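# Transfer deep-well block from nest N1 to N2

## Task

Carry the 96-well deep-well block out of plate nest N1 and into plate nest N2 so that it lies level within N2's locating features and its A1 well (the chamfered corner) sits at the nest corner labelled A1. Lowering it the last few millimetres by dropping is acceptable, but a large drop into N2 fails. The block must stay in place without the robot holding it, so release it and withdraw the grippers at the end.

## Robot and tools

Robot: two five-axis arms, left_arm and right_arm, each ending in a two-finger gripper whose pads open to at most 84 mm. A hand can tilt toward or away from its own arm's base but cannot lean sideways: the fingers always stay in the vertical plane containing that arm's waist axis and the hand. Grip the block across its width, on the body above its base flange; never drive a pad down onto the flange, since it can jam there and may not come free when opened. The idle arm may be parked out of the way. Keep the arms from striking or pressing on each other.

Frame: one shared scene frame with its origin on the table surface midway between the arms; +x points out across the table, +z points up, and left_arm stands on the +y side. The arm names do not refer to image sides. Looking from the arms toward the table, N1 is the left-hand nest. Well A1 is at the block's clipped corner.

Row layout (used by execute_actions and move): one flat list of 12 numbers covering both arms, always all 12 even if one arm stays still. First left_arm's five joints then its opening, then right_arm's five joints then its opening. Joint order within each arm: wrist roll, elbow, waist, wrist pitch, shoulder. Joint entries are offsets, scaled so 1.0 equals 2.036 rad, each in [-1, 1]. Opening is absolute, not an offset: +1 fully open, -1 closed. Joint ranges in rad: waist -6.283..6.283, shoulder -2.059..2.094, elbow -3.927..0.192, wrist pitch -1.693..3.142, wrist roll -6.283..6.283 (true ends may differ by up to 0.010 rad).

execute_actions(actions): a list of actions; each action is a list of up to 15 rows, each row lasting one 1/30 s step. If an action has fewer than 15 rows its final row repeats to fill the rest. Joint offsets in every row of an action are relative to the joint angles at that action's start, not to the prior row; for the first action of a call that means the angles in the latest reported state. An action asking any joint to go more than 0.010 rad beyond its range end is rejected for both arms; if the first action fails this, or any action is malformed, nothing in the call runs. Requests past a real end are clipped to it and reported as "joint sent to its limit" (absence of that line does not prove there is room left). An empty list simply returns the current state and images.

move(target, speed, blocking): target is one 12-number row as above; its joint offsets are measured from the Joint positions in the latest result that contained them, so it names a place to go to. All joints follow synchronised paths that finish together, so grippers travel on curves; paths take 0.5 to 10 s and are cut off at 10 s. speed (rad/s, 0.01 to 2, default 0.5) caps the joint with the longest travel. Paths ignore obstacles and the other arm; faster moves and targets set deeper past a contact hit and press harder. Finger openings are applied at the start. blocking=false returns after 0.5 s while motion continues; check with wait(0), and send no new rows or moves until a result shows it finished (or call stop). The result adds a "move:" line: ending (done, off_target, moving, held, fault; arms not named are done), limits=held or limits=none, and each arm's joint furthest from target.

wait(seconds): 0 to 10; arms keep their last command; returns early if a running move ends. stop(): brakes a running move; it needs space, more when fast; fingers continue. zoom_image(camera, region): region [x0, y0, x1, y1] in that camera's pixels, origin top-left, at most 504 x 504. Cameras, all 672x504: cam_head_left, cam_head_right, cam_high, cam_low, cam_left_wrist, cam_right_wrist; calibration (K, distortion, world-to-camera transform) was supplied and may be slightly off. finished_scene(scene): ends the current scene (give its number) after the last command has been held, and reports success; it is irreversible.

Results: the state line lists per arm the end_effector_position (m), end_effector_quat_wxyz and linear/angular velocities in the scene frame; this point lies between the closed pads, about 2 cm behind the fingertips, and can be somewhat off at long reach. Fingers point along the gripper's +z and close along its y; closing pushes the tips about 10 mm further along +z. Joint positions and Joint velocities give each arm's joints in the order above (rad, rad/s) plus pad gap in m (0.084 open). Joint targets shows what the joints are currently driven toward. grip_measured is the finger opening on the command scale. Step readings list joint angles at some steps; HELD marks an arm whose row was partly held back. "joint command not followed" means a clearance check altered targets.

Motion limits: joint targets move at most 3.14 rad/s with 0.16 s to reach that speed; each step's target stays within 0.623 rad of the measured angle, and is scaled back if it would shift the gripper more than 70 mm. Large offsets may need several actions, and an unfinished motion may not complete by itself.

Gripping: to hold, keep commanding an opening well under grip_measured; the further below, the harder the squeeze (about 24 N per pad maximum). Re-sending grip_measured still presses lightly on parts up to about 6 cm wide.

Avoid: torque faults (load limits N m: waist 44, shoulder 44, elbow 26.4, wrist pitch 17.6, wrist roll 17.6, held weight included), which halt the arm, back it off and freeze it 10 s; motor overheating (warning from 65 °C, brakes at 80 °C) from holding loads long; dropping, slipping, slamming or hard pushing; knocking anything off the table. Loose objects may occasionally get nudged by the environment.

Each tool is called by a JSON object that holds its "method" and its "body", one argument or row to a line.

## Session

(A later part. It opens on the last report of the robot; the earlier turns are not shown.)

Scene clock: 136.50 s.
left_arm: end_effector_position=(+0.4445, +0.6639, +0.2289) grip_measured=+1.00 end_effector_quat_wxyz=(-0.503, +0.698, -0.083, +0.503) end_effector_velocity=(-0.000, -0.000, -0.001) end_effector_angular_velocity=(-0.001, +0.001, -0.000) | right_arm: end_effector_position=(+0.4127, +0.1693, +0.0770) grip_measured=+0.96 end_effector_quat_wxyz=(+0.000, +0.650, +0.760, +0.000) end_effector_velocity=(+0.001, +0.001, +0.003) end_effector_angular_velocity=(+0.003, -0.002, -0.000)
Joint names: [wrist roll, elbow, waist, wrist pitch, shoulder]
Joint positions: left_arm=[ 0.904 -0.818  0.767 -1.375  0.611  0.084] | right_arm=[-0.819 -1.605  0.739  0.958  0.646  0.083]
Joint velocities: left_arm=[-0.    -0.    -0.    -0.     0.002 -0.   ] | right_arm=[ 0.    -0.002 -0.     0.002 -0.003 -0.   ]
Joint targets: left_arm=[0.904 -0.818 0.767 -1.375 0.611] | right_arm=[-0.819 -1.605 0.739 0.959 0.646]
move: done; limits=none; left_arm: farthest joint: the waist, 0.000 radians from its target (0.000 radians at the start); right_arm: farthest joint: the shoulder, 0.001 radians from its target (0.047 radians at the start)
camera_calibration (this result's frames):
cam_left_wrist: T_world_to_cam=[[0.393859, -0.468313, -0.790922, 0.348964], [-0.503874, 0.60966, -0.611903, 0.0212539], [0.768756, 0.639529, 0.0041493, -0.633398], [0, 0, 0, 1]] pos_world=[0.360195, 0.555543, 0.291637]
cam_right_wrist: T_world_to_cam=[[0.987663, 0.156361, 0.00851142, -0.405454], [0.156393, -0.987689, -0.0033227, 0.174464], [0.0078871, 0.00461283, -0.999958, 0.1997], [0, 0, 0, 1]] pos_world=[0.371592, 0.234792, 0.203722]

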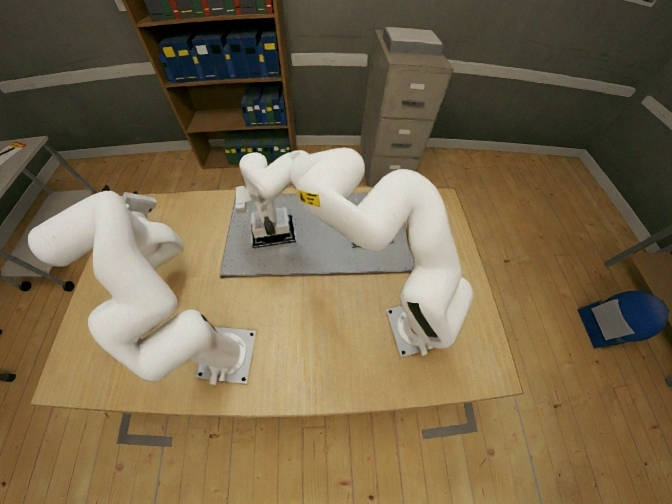

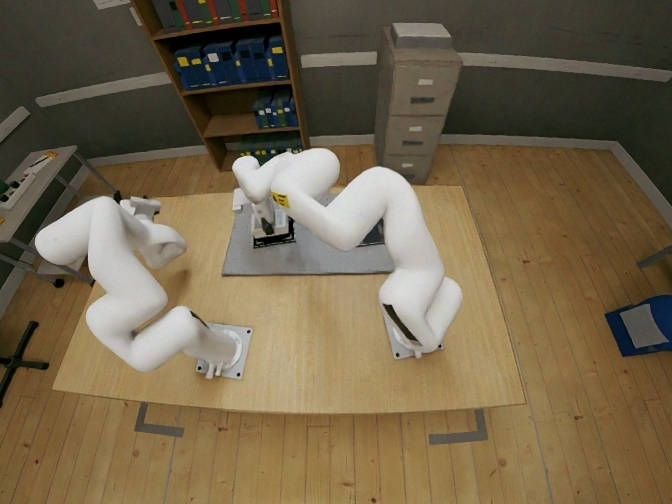

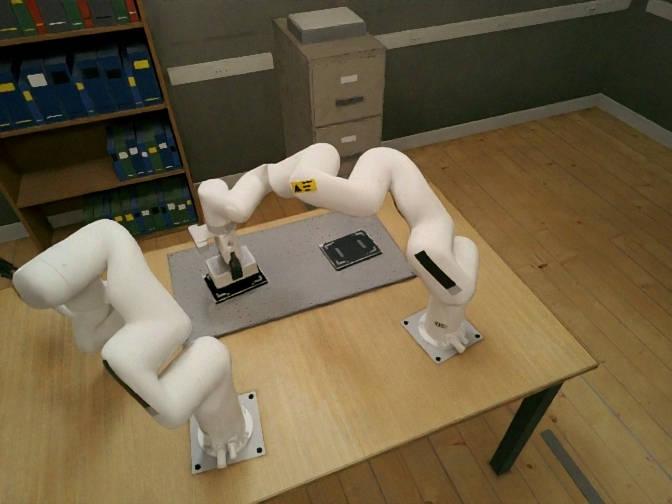

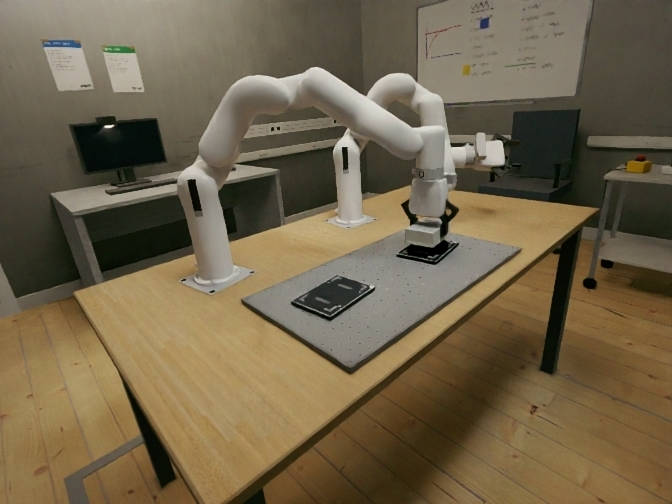

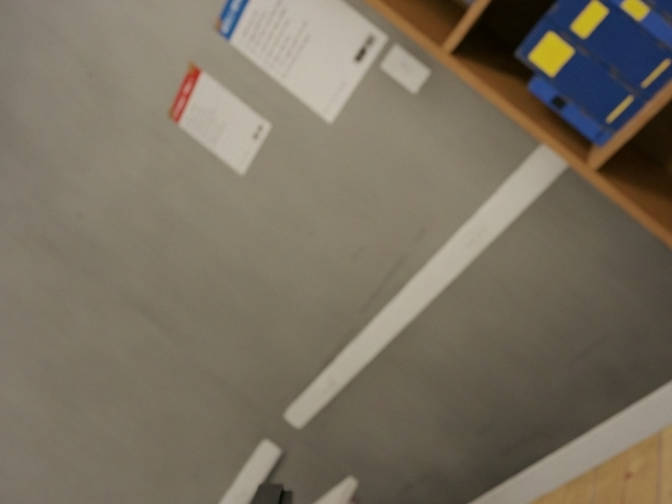

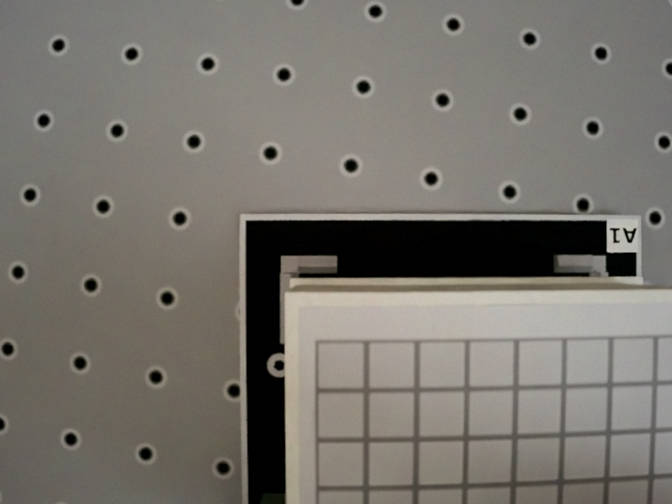

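{"method": "move", "body": {
  "target": [0,0,0,0,0,1, -0.26626,0.4931,-0.28944,-0.15101,-0.3421,-1],
  "speed": 0.6
}}

{"method": "wait", "body": {
  "seconds": 1
}}

Scene clock: 152.77 s.
left_arm: end_effector_position=(+0.4445, +0.6639, +0.2289) grip_measured=+1.00 end_effector_quat_wxyz=(-0.503, +0.698, -0.083, +0.503) end_effector_velocity=(-0.000, -0.000, +0.000) end_effector_angular_velocity=(+0.001, -0.001, -0.000) | right_arm: end_effector_position=(+0.3998, -0.1947, +0.0769) grip_measured=+0.96 end_effector_quat_wxyz=(+0.000, +0.667, +0.745, +0.000) end_effector_velocity=(-0.001, -0.001, -0.000) end_effector_angular_velocity=(-0.000, +0.001, -0.001)
Joint names: [wrist roll, elbow, waist, wrist pitch, shoulder]
Joint positions: left_arm=[ 0.904 -0.818  0.767 -1.375  0.611  0.084] | right_arm=[-1.361 -0.601  0.15   0.651 -0.05   0.083]
Joint velocities: left_arm=[-0.    -0.    -0.    -0.001  0.     0.   ] | right_arm=[-0.002  0.004 -0.002 -0.    -0.002  0.   ]
Joint targets: left_arm=[0.904 -0.818 0.767 -1.375 0.611] | right_arm=[-1.361 -0.601 0.150 0.651 -0.050]
move: done; limits=none; left_arm: farthest joint: the waist, 0.000 radians from its target (0.000 radians at the start); right_arm: farthest joint: the waist, 0.000 radians from its target (0.589 radians at the start)
camera_calibration (this result's frames):
cam_left_wrist: T_world_to_cam=[[0.393859, -0.468313, -0.790922, 0.348964], [-0.503874, 0.60966, -0.611903, 0.0212539], [0.768756, 0.639529, 0.00414943, -0.633398], [0, 0, 0, 1]] pos_world=[0.360195, 0.555543, 0.291637]
cam_right_wrist: T_world_to_cam=[[0.993917, 0.109788, 0.0086822, -0.347395], [0.10982, -0.993946, -0.00329979, -0.165701], [0.00826736, 0.0042332, -0.999957, 0.201166], [0, 0, 0, 1]] pos_world=[0.361817, -0.12741, 0.203627]

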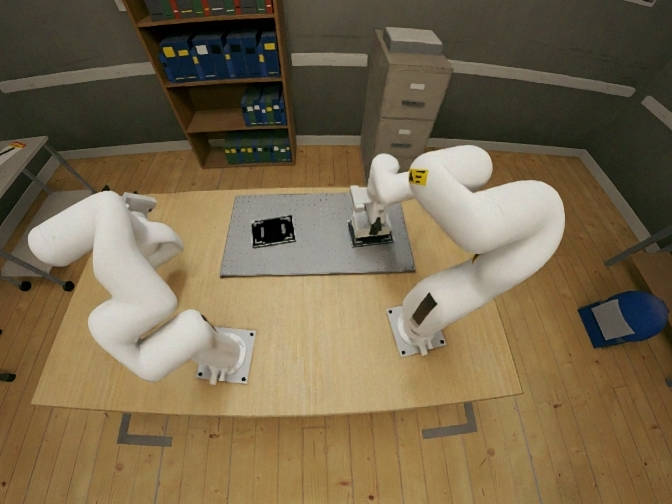

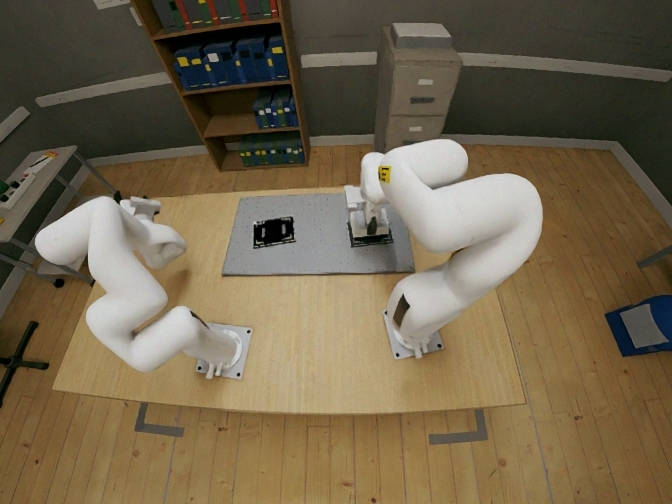

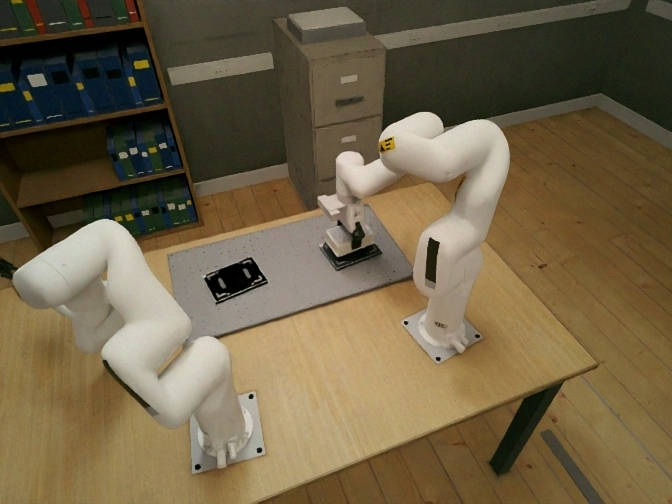

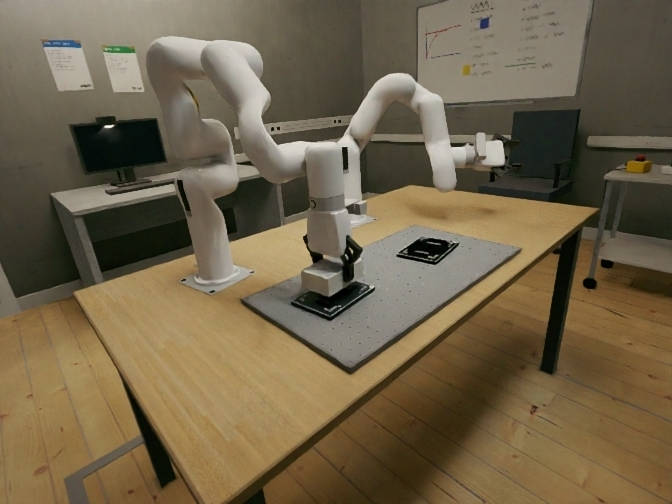

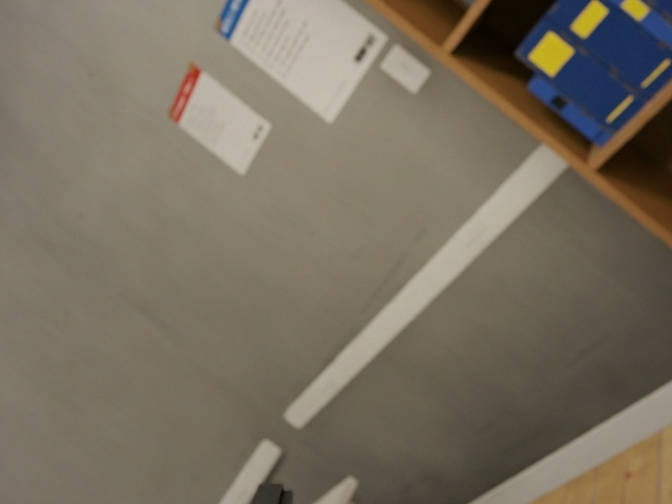

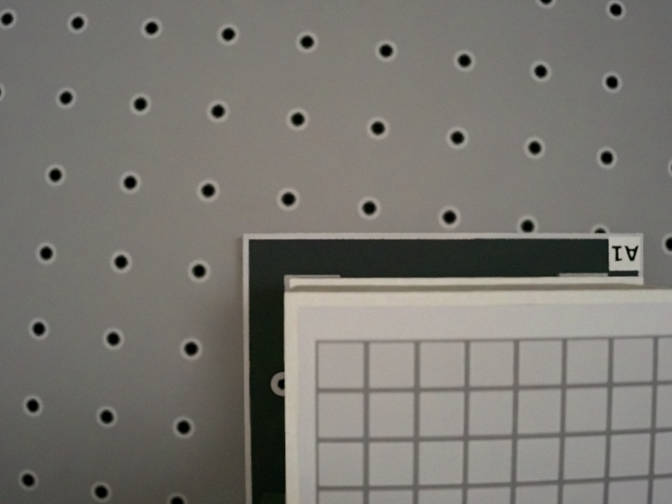

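Scene clock: 153.77 s.
left_arm: end_effector_position=(+0.4445, +0.6639, +0.2289) grip_measured=+1.00 end_effector_quat_wxyz=(-0.503, +0.698, -0.083, +0.503) end_effector_velocity=(-0.000, +0.000, +0.000) end_effector_angular_velocity=(-0.000, -0.001, +0.001) | right_arm: end_effector_position=(+0.3997, -0.1949, +0.0769) grip_measured=+0.96 end_effector_quat_wxyz=(+0.000, +0.667, +0.745, +0.000) end_effector_velocity=(-0.000, +0.001, +0.000) end_effector_angular_velocity=(+0.000, -0.001, +0.003)
Joint names: [wrist roll, elbow, waist, wrist pitch, shoulder]
Joint positions: left_arm=[ 0.904 -0.818  0.767 -1.375  0.611  0.084] | right_arm=[-1.361 -0.601  0.15   0.651 -0.05   0.083]
Joint velocities: left_arm=[-0.001 -0.     0.001 -0.    -0.     0.   ] | right_arm=[-0.001 -0.     0.002  0.    -0.    -0.   ]
Joint targets: left_arm=[0.904 -0.818 0.767 -1.375 0.611] | right_arm=[-1.361 -0.601 0.150 0.651 -0.050]
wait: 1.00 s; at rest by 0.17 s
camera_calibration (this result's frames):
cam_left_wrist: T_world_to_cam=[[0.393859, -0.468313, -0.790922, 0.348964], [-0.503874, 0.60966, -0.611903, 0.0212539], [0.768756, 0.639529, 0.0041493, -0.633398], [0, 0, 0, 1]] pos_world=[0.360195, 0.555543, 0.291637]
cam_right_wrist: T_world_to_cam=[[0.993939, 0.1096, 0.00855523, -0.347314], [0.109631, -0.993967, -0.00327271, -0.165778], [0.00814493, 0.00419079, -0.999958, 0.20117], [0, 0, 0, 1]] pos_world=[0.361745, -0.127555, 0.20359]

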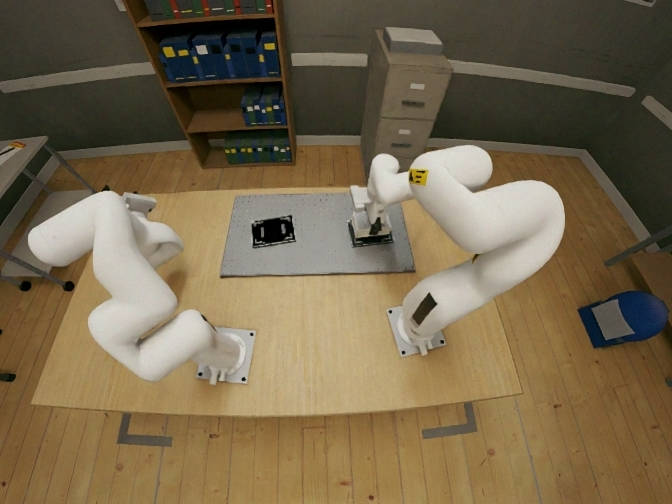

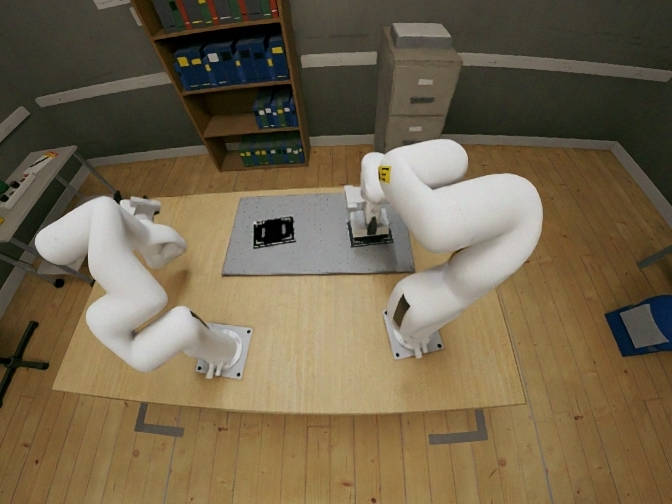

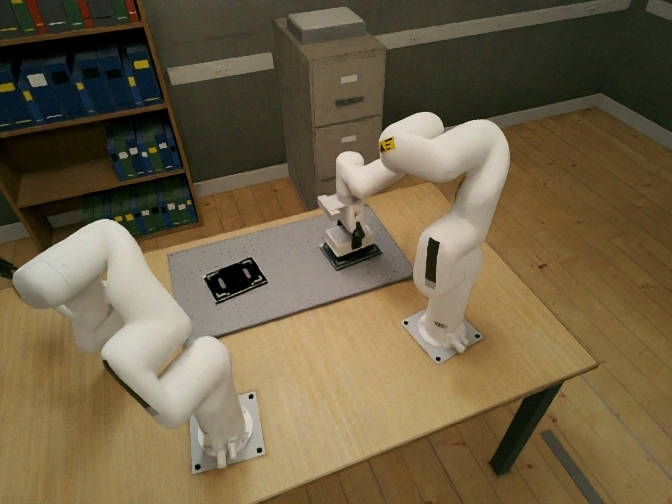

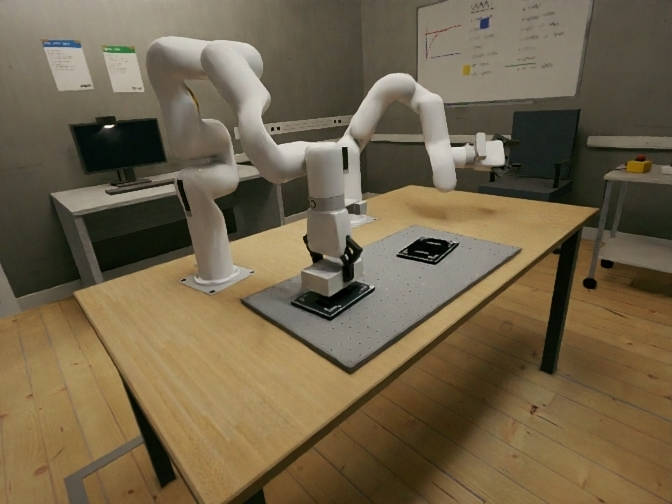

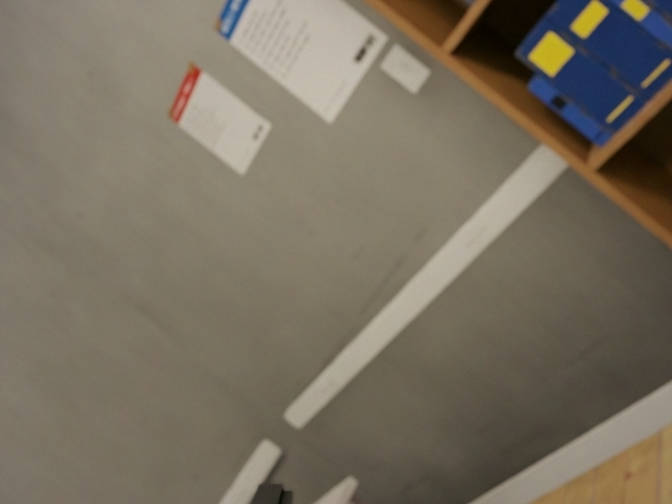

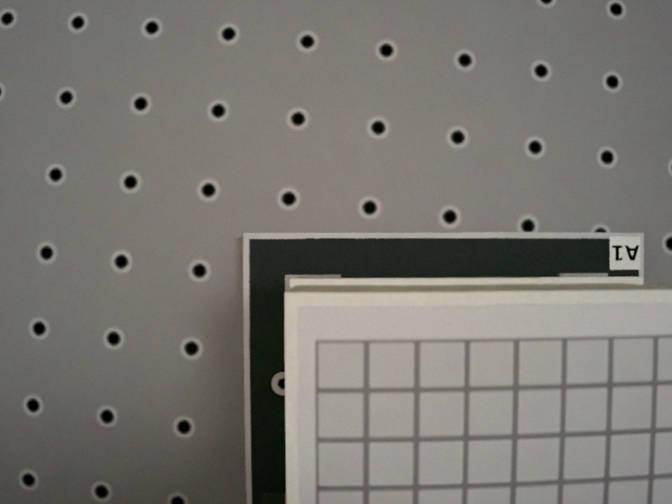

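Very close. Zoom for precision.

{"method": "zoom_image", "body": {
  "camera": "cam_right_wrist",
  "region": [230, 220, 350, 300]
}}

{"method": "zoom_image", "body": {
  "camera": "cam_right_wrist",
  "region": [552, 220, 672, 300]
}}

{"method": "zoom_image", "body": {
  "camera": "cam_right_wrist",
  "region": [240, 444, 340, 504]
}}

Region (230, 220, 350, 300) of cam_right_wrist's 672x504 image, scaled by 4.200, with more detail than that image has.

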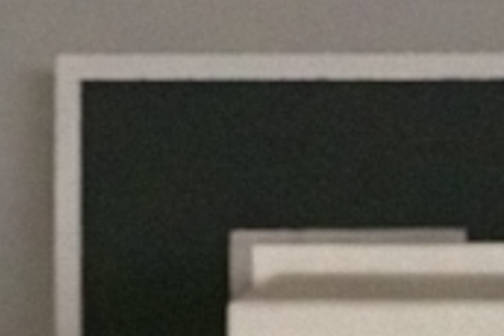

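Region (552, 220, 672, 300) of cam_right_wrist's 672x504 image, scaled by 4.200, with more detail than that image has.

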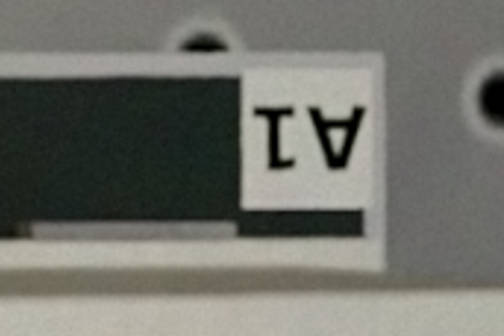

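Region (240, 444, 340, 504) of cam_right_wrist's 672x504 image, scaled by 5.040, with more detail than that image has; it fills the top 302 rows of this view, and the rest is white.

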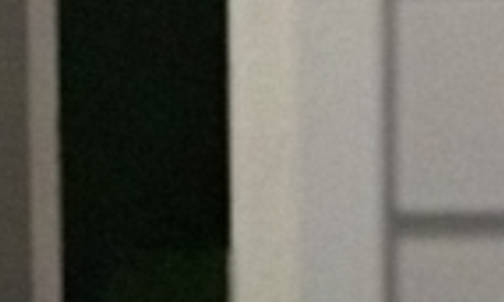

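{"method": "move", "body": {
  "target": [0,0,0,0,0,1, -0.00875,0.005321,-0.007274,-0.033301,0.02798,-1],
  "speed": 0.1
}}

{"method": "zoom_image", "body": {
  "camera": "cam_right_wrist",
  "region": [210, 195, 360, 315]
}}

{"method": "zoom_image", "body": {
  "camera": "cam_right_wrist",
  "region": [552, 195, 672, 315]
}}

{"method": "zoom_image", "body": {
  "camera": "cam_low",
  "region": [280, 240, 390, 330]
}}

Scene clock: 175.67 s.
left_arm: end_effector_position=(+0.4445, +0.6639, +0.2289) grip_measured=+1.00 end_effector_quat_wxyz=(-0.503, +0.698, -0.083, +0.503) end_effector_velocity=(+0.000, -0.000, +0.000) end_effector_angular_velocity=(-0.000, -0.000, -0.001) | right_arm: end_effector_position=(+0.4019, -0.2002, +0.0566) grip_measured=+0.96 end_effector_quat_wxyz=(+0.000, +0.666, +0.746, +0.000) end_effector_velocity=(-0.000, -0.000, -0.001) end_effector_angular_velocity=(-0.000, +0.001, -0.001)
Joint names: [wrist roll, elbow, waist, wrist pitch, shoulder]
Joint positions: left_arm=[ 0.904 -0.818  0.767 -1.375  0.611  0.084] | right_arm=[-1.378 -0.59   0.135  0.583  0.006  0.083]
Joint velocities: left_arm=[-0.001 -0.    -0.001 -0.     0.     0.   ] | right_arm=[ 0.001  0.    -0.001 -0.002  0.002 -0.   ]
Joint targets: left_arm=[0.904 -0.818 0.767 -1.375 0.611] | right_arm=[-1.378 -0.590 0.135 0.583 0.007]
move: done; limits=none; left_arm: farthest joint: the waist, 0.000 radians from its target (0.000 radians at the start); right_arm: farthest joint: the waist, 0.000 radians from its target (0.015 radians at the start)
camera_calibration (this result's frames):
cam_left_wrist: T_world_to_cam=[[0.393859, -0.468313, -0.790922, 0.348964], [-0.503874, 0.60966, -0.611903, 0.0212538], [0.768756, 0.639529, 0.00414955, -0.633398], [0, 0, 0, 1]] pos_world=[0.360195, 0.555543, 0.291637]
cam_right_wrist: T_world_to_cam=[[0.993602, 0.112598, 0.00875191, -0.347988], [0.112631, -0.993631, -0.00330859, -0.172448], [0.00832363, 0.00427316, -0.999956, 0.180827], [0, 0, 0, 1]] pos_world=[0.36368, -0.13294, 0.183294]

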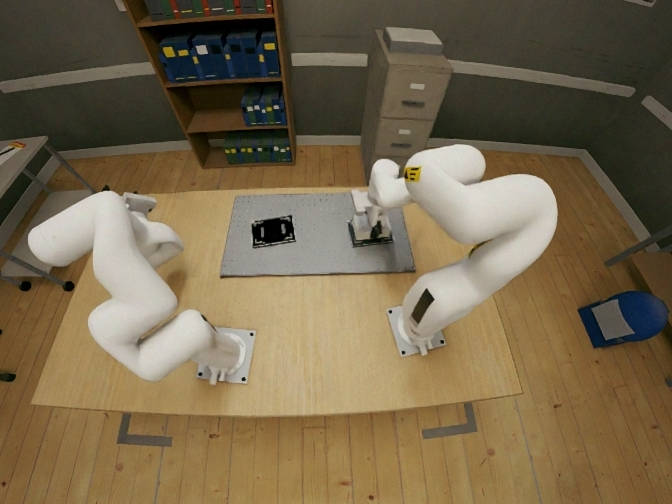

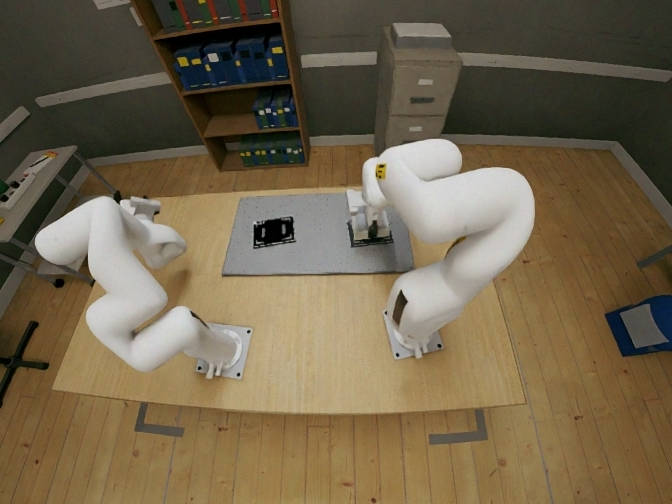

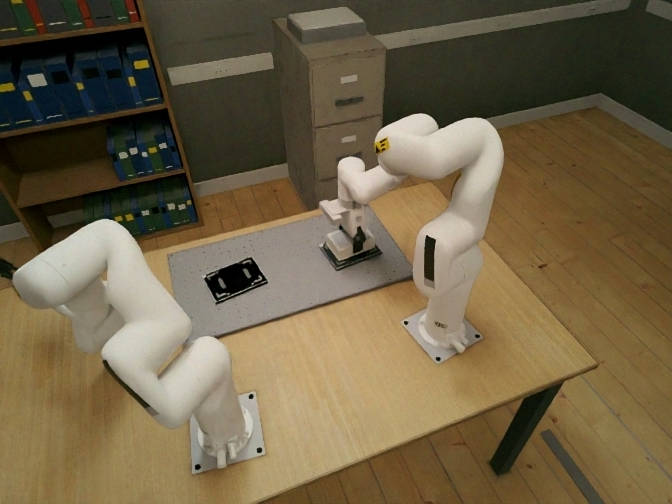

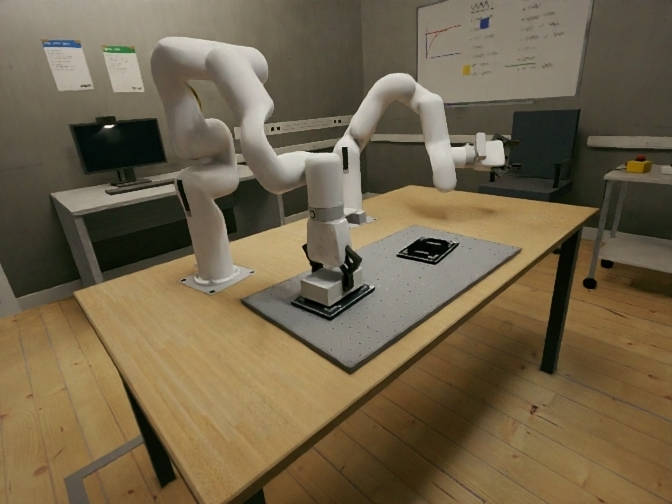

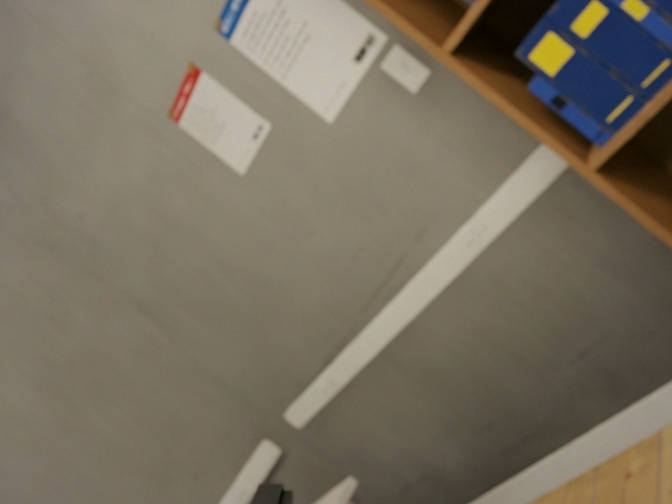

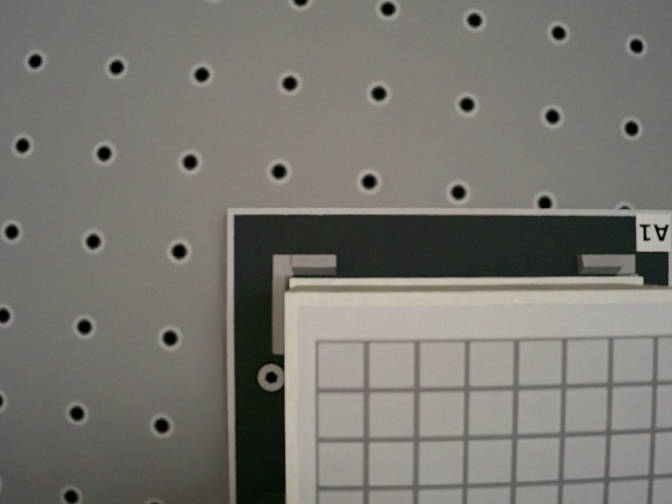

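Region (210, 195, 360, 315) of cam_right_wrist's 672x504 image, scaled by 3.360, with more detail than that image has; it fills the top 403 rows of this view, and the rest is white.

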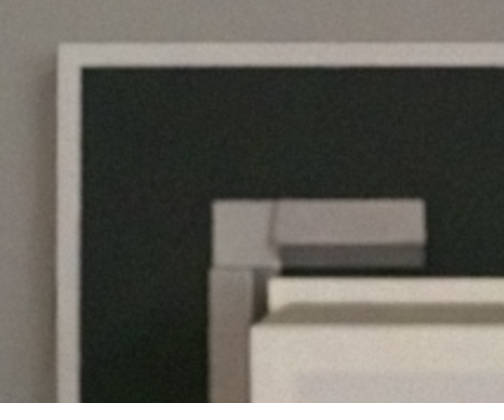

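Region (552, 195, 672, 315) of cam_right_wrist's 672x504 image, scaled by 4.200, with more detail than that image has.

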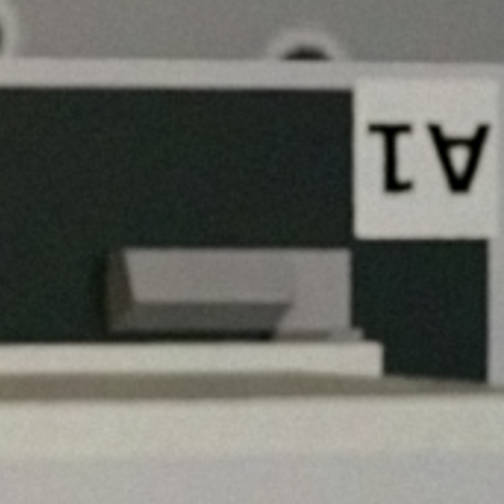

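Region (280, 240, 390, 330) of cam_low's 672x504 image, scaled by 4.582, with more detail than that image has; it fills the top 412 rows of this view, and the rest is white.

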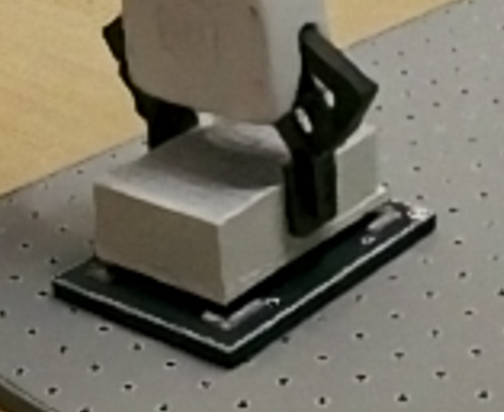

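{"method": "move", "body": {
  "target": [0,0,0,0,0,1, 0,0.001954,0,-0.015179,0.013225,-1],
  "speed": 0.03
}}

{"method": "zoom_image", "body": {
  "camera": "cam_right_wrist",
  "region": [210, 195, 360, 315]
}}

{"method": "zoom_image", "body": {
  "camera": "cam_right_wrist",
  "region": [552, 195, 672, 315]
}}

{"method": "zoom_image", "body": {
  "camera": "cam_low",
  "region": [280, 240, 390, 330]
}}

Scene clock: 183.60 s.
left_arm: end_effector_position=(+0.4445, +0.6639, +0.2289) grip_measured=+1.00 end_effector_quat_wxyz=(-0.503, +0.698, -0.083, +0.503) end_effector_velocity=(-0.000, +0.000, -0.000) end_effector_angular_velocity=(-0.002, -0.000, +0.001) | right_arm: end_effector_position=(+0.4019, -0.2001, +0.0474) grip_measured=+0.96 end_effector_quat_wxyz=(+0.000, +0.666, +0.746, +0.000) end_effector_velocity=(+0.000, -0.000, -0.001) end_effector_angular_velocity=(-0.000, +0.000, -0.000)
Joint names: [wrist roll, elbow, waist, wrist pitch, shoulder]
Joint positions: left_arm=[ 0.904 -0.818  0.767 -1.375  0.611  0.084] | right_arm=[-1.378 -0.586  0.135  0.553  0.033  0.083]
Joint velocities: left_arm=[-0.002  0.     0.001  0.001 -0.     0.   ] | right_arm=[ 0.     0.    -0.    -0.002  0.002  0.   ]
Joint targets: left_arm=[0.904 -0.818 0.767 -1.375 0.611] | right_arm=[-1.378 -0.586 0.135 0.552 0.033]
move: done; limits=none; left_arm: farthest joint: the waist, 0.000 radians from its target (0.000 radians at the start); right_arm: farthest joint: the wrist pitch, 0.001 radians from its target (0.031 radians at the start)
camera_calibration (this result's frames):
cam_left_wrist: T_world_to_cam=[[0.393859, -0.468313, -0.790922, 0.348964], [-0.503874, 0.60966, -0.611903, 0.0212539], [0.768756, 0.639529, 0.00414931, -0.633398], [0, 0, 0, 1]] pos_world=[0.360195, 0.555543, 0.291637]
cam_right_wrist: T_world_to_cam=[[0.9936, 0.112613, 0.00881108, -0.347925], [0.112646, -0.99363, -0.00332011, -0.172471], [0.00838106, 0.00429139, -0.999956, 0.171587], [0, 0, 0, 1]] pos_world=[0.363689, -0.132927, 0.174072]

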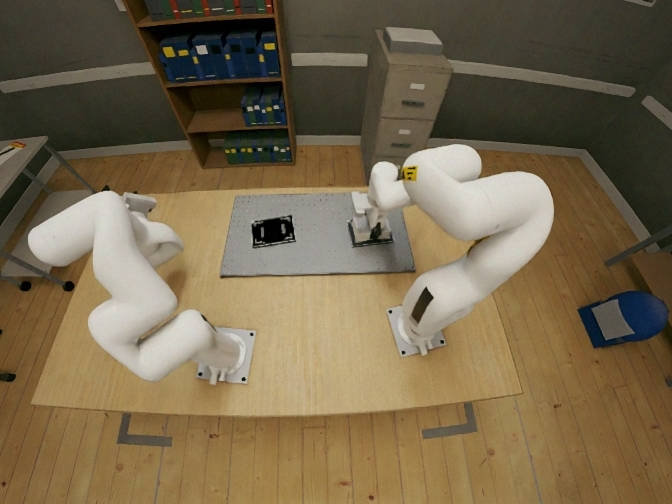

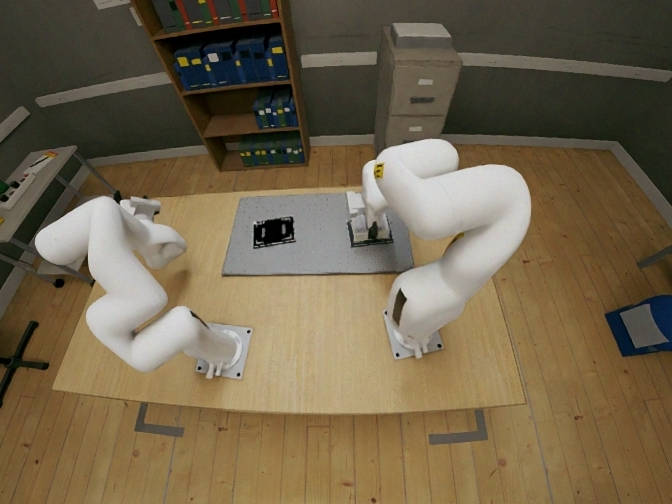

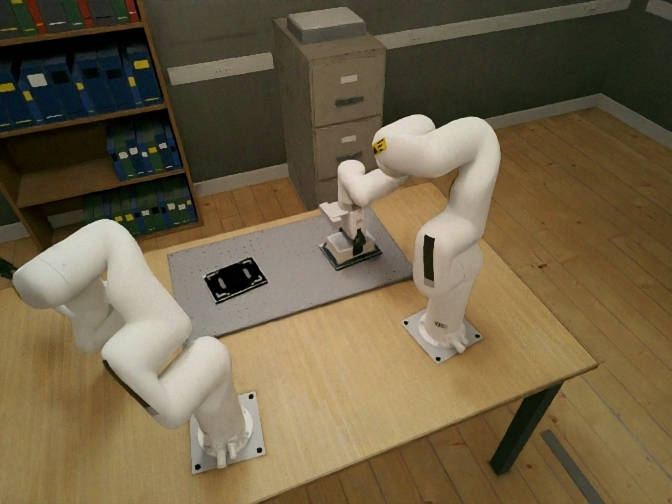

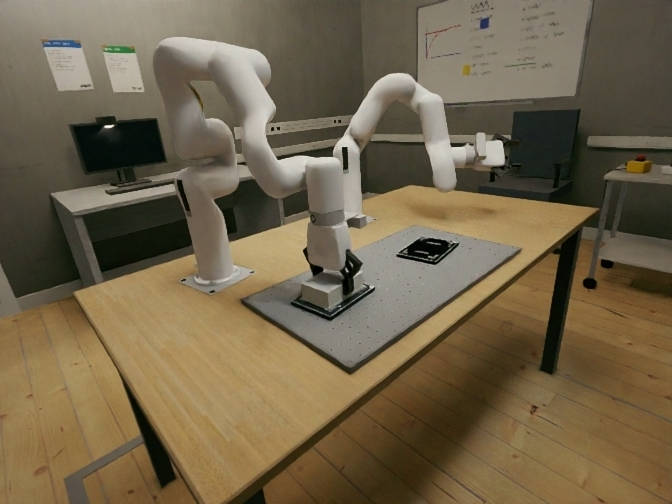

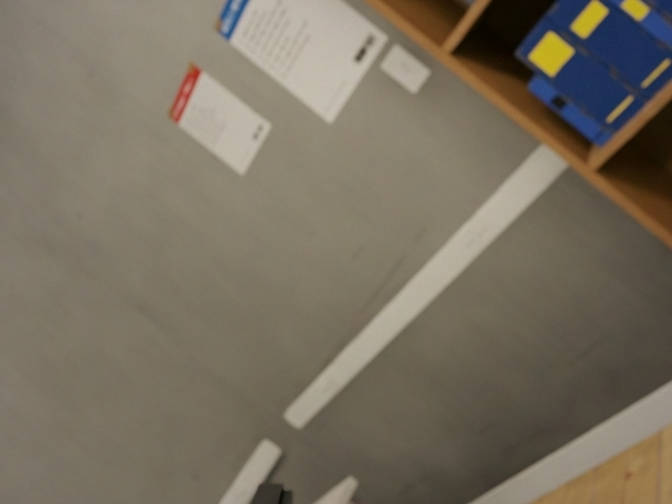

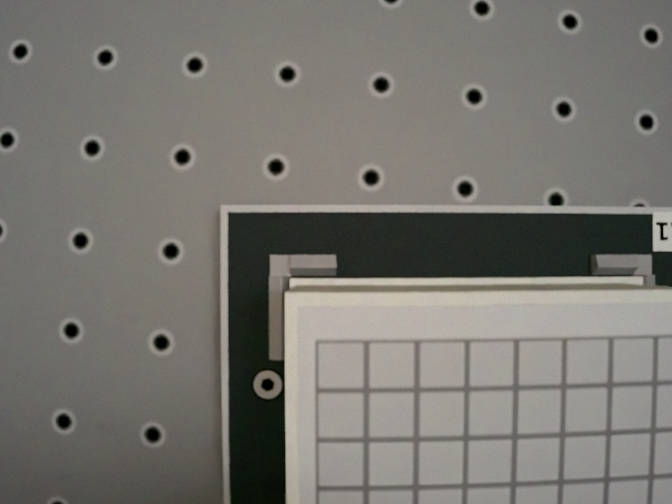

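Region (210, 195, 360, 315) of cam_right_wrist's 672x504 image, scaled by 3.360, with more detail than that image has; it fills the top 403 rows of this view, and the rest is white.

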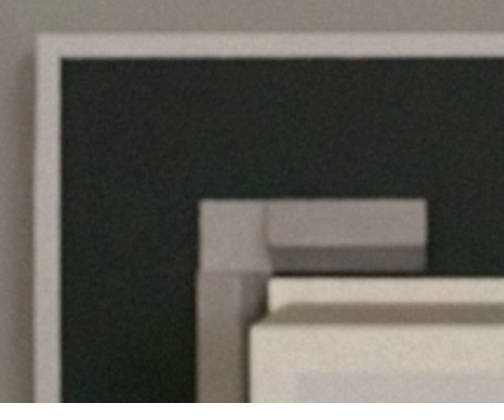

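Region (552, 195, 672, 315) of cam_right_wrist's 672x504 image, scaled by 4.200, with more detail than that image has.

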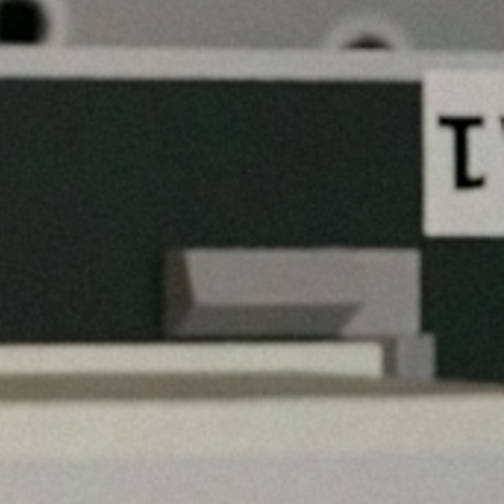

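Region (280, 240, 390, 330) of cam_low's 672x504 image, scaled by 4.582, with more detail than that image has; it fills the top 412 rows of this view, and the rest is white.

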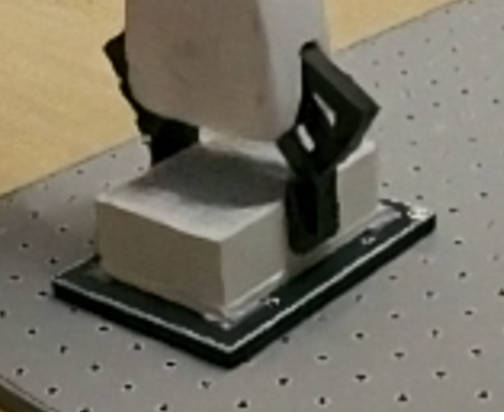

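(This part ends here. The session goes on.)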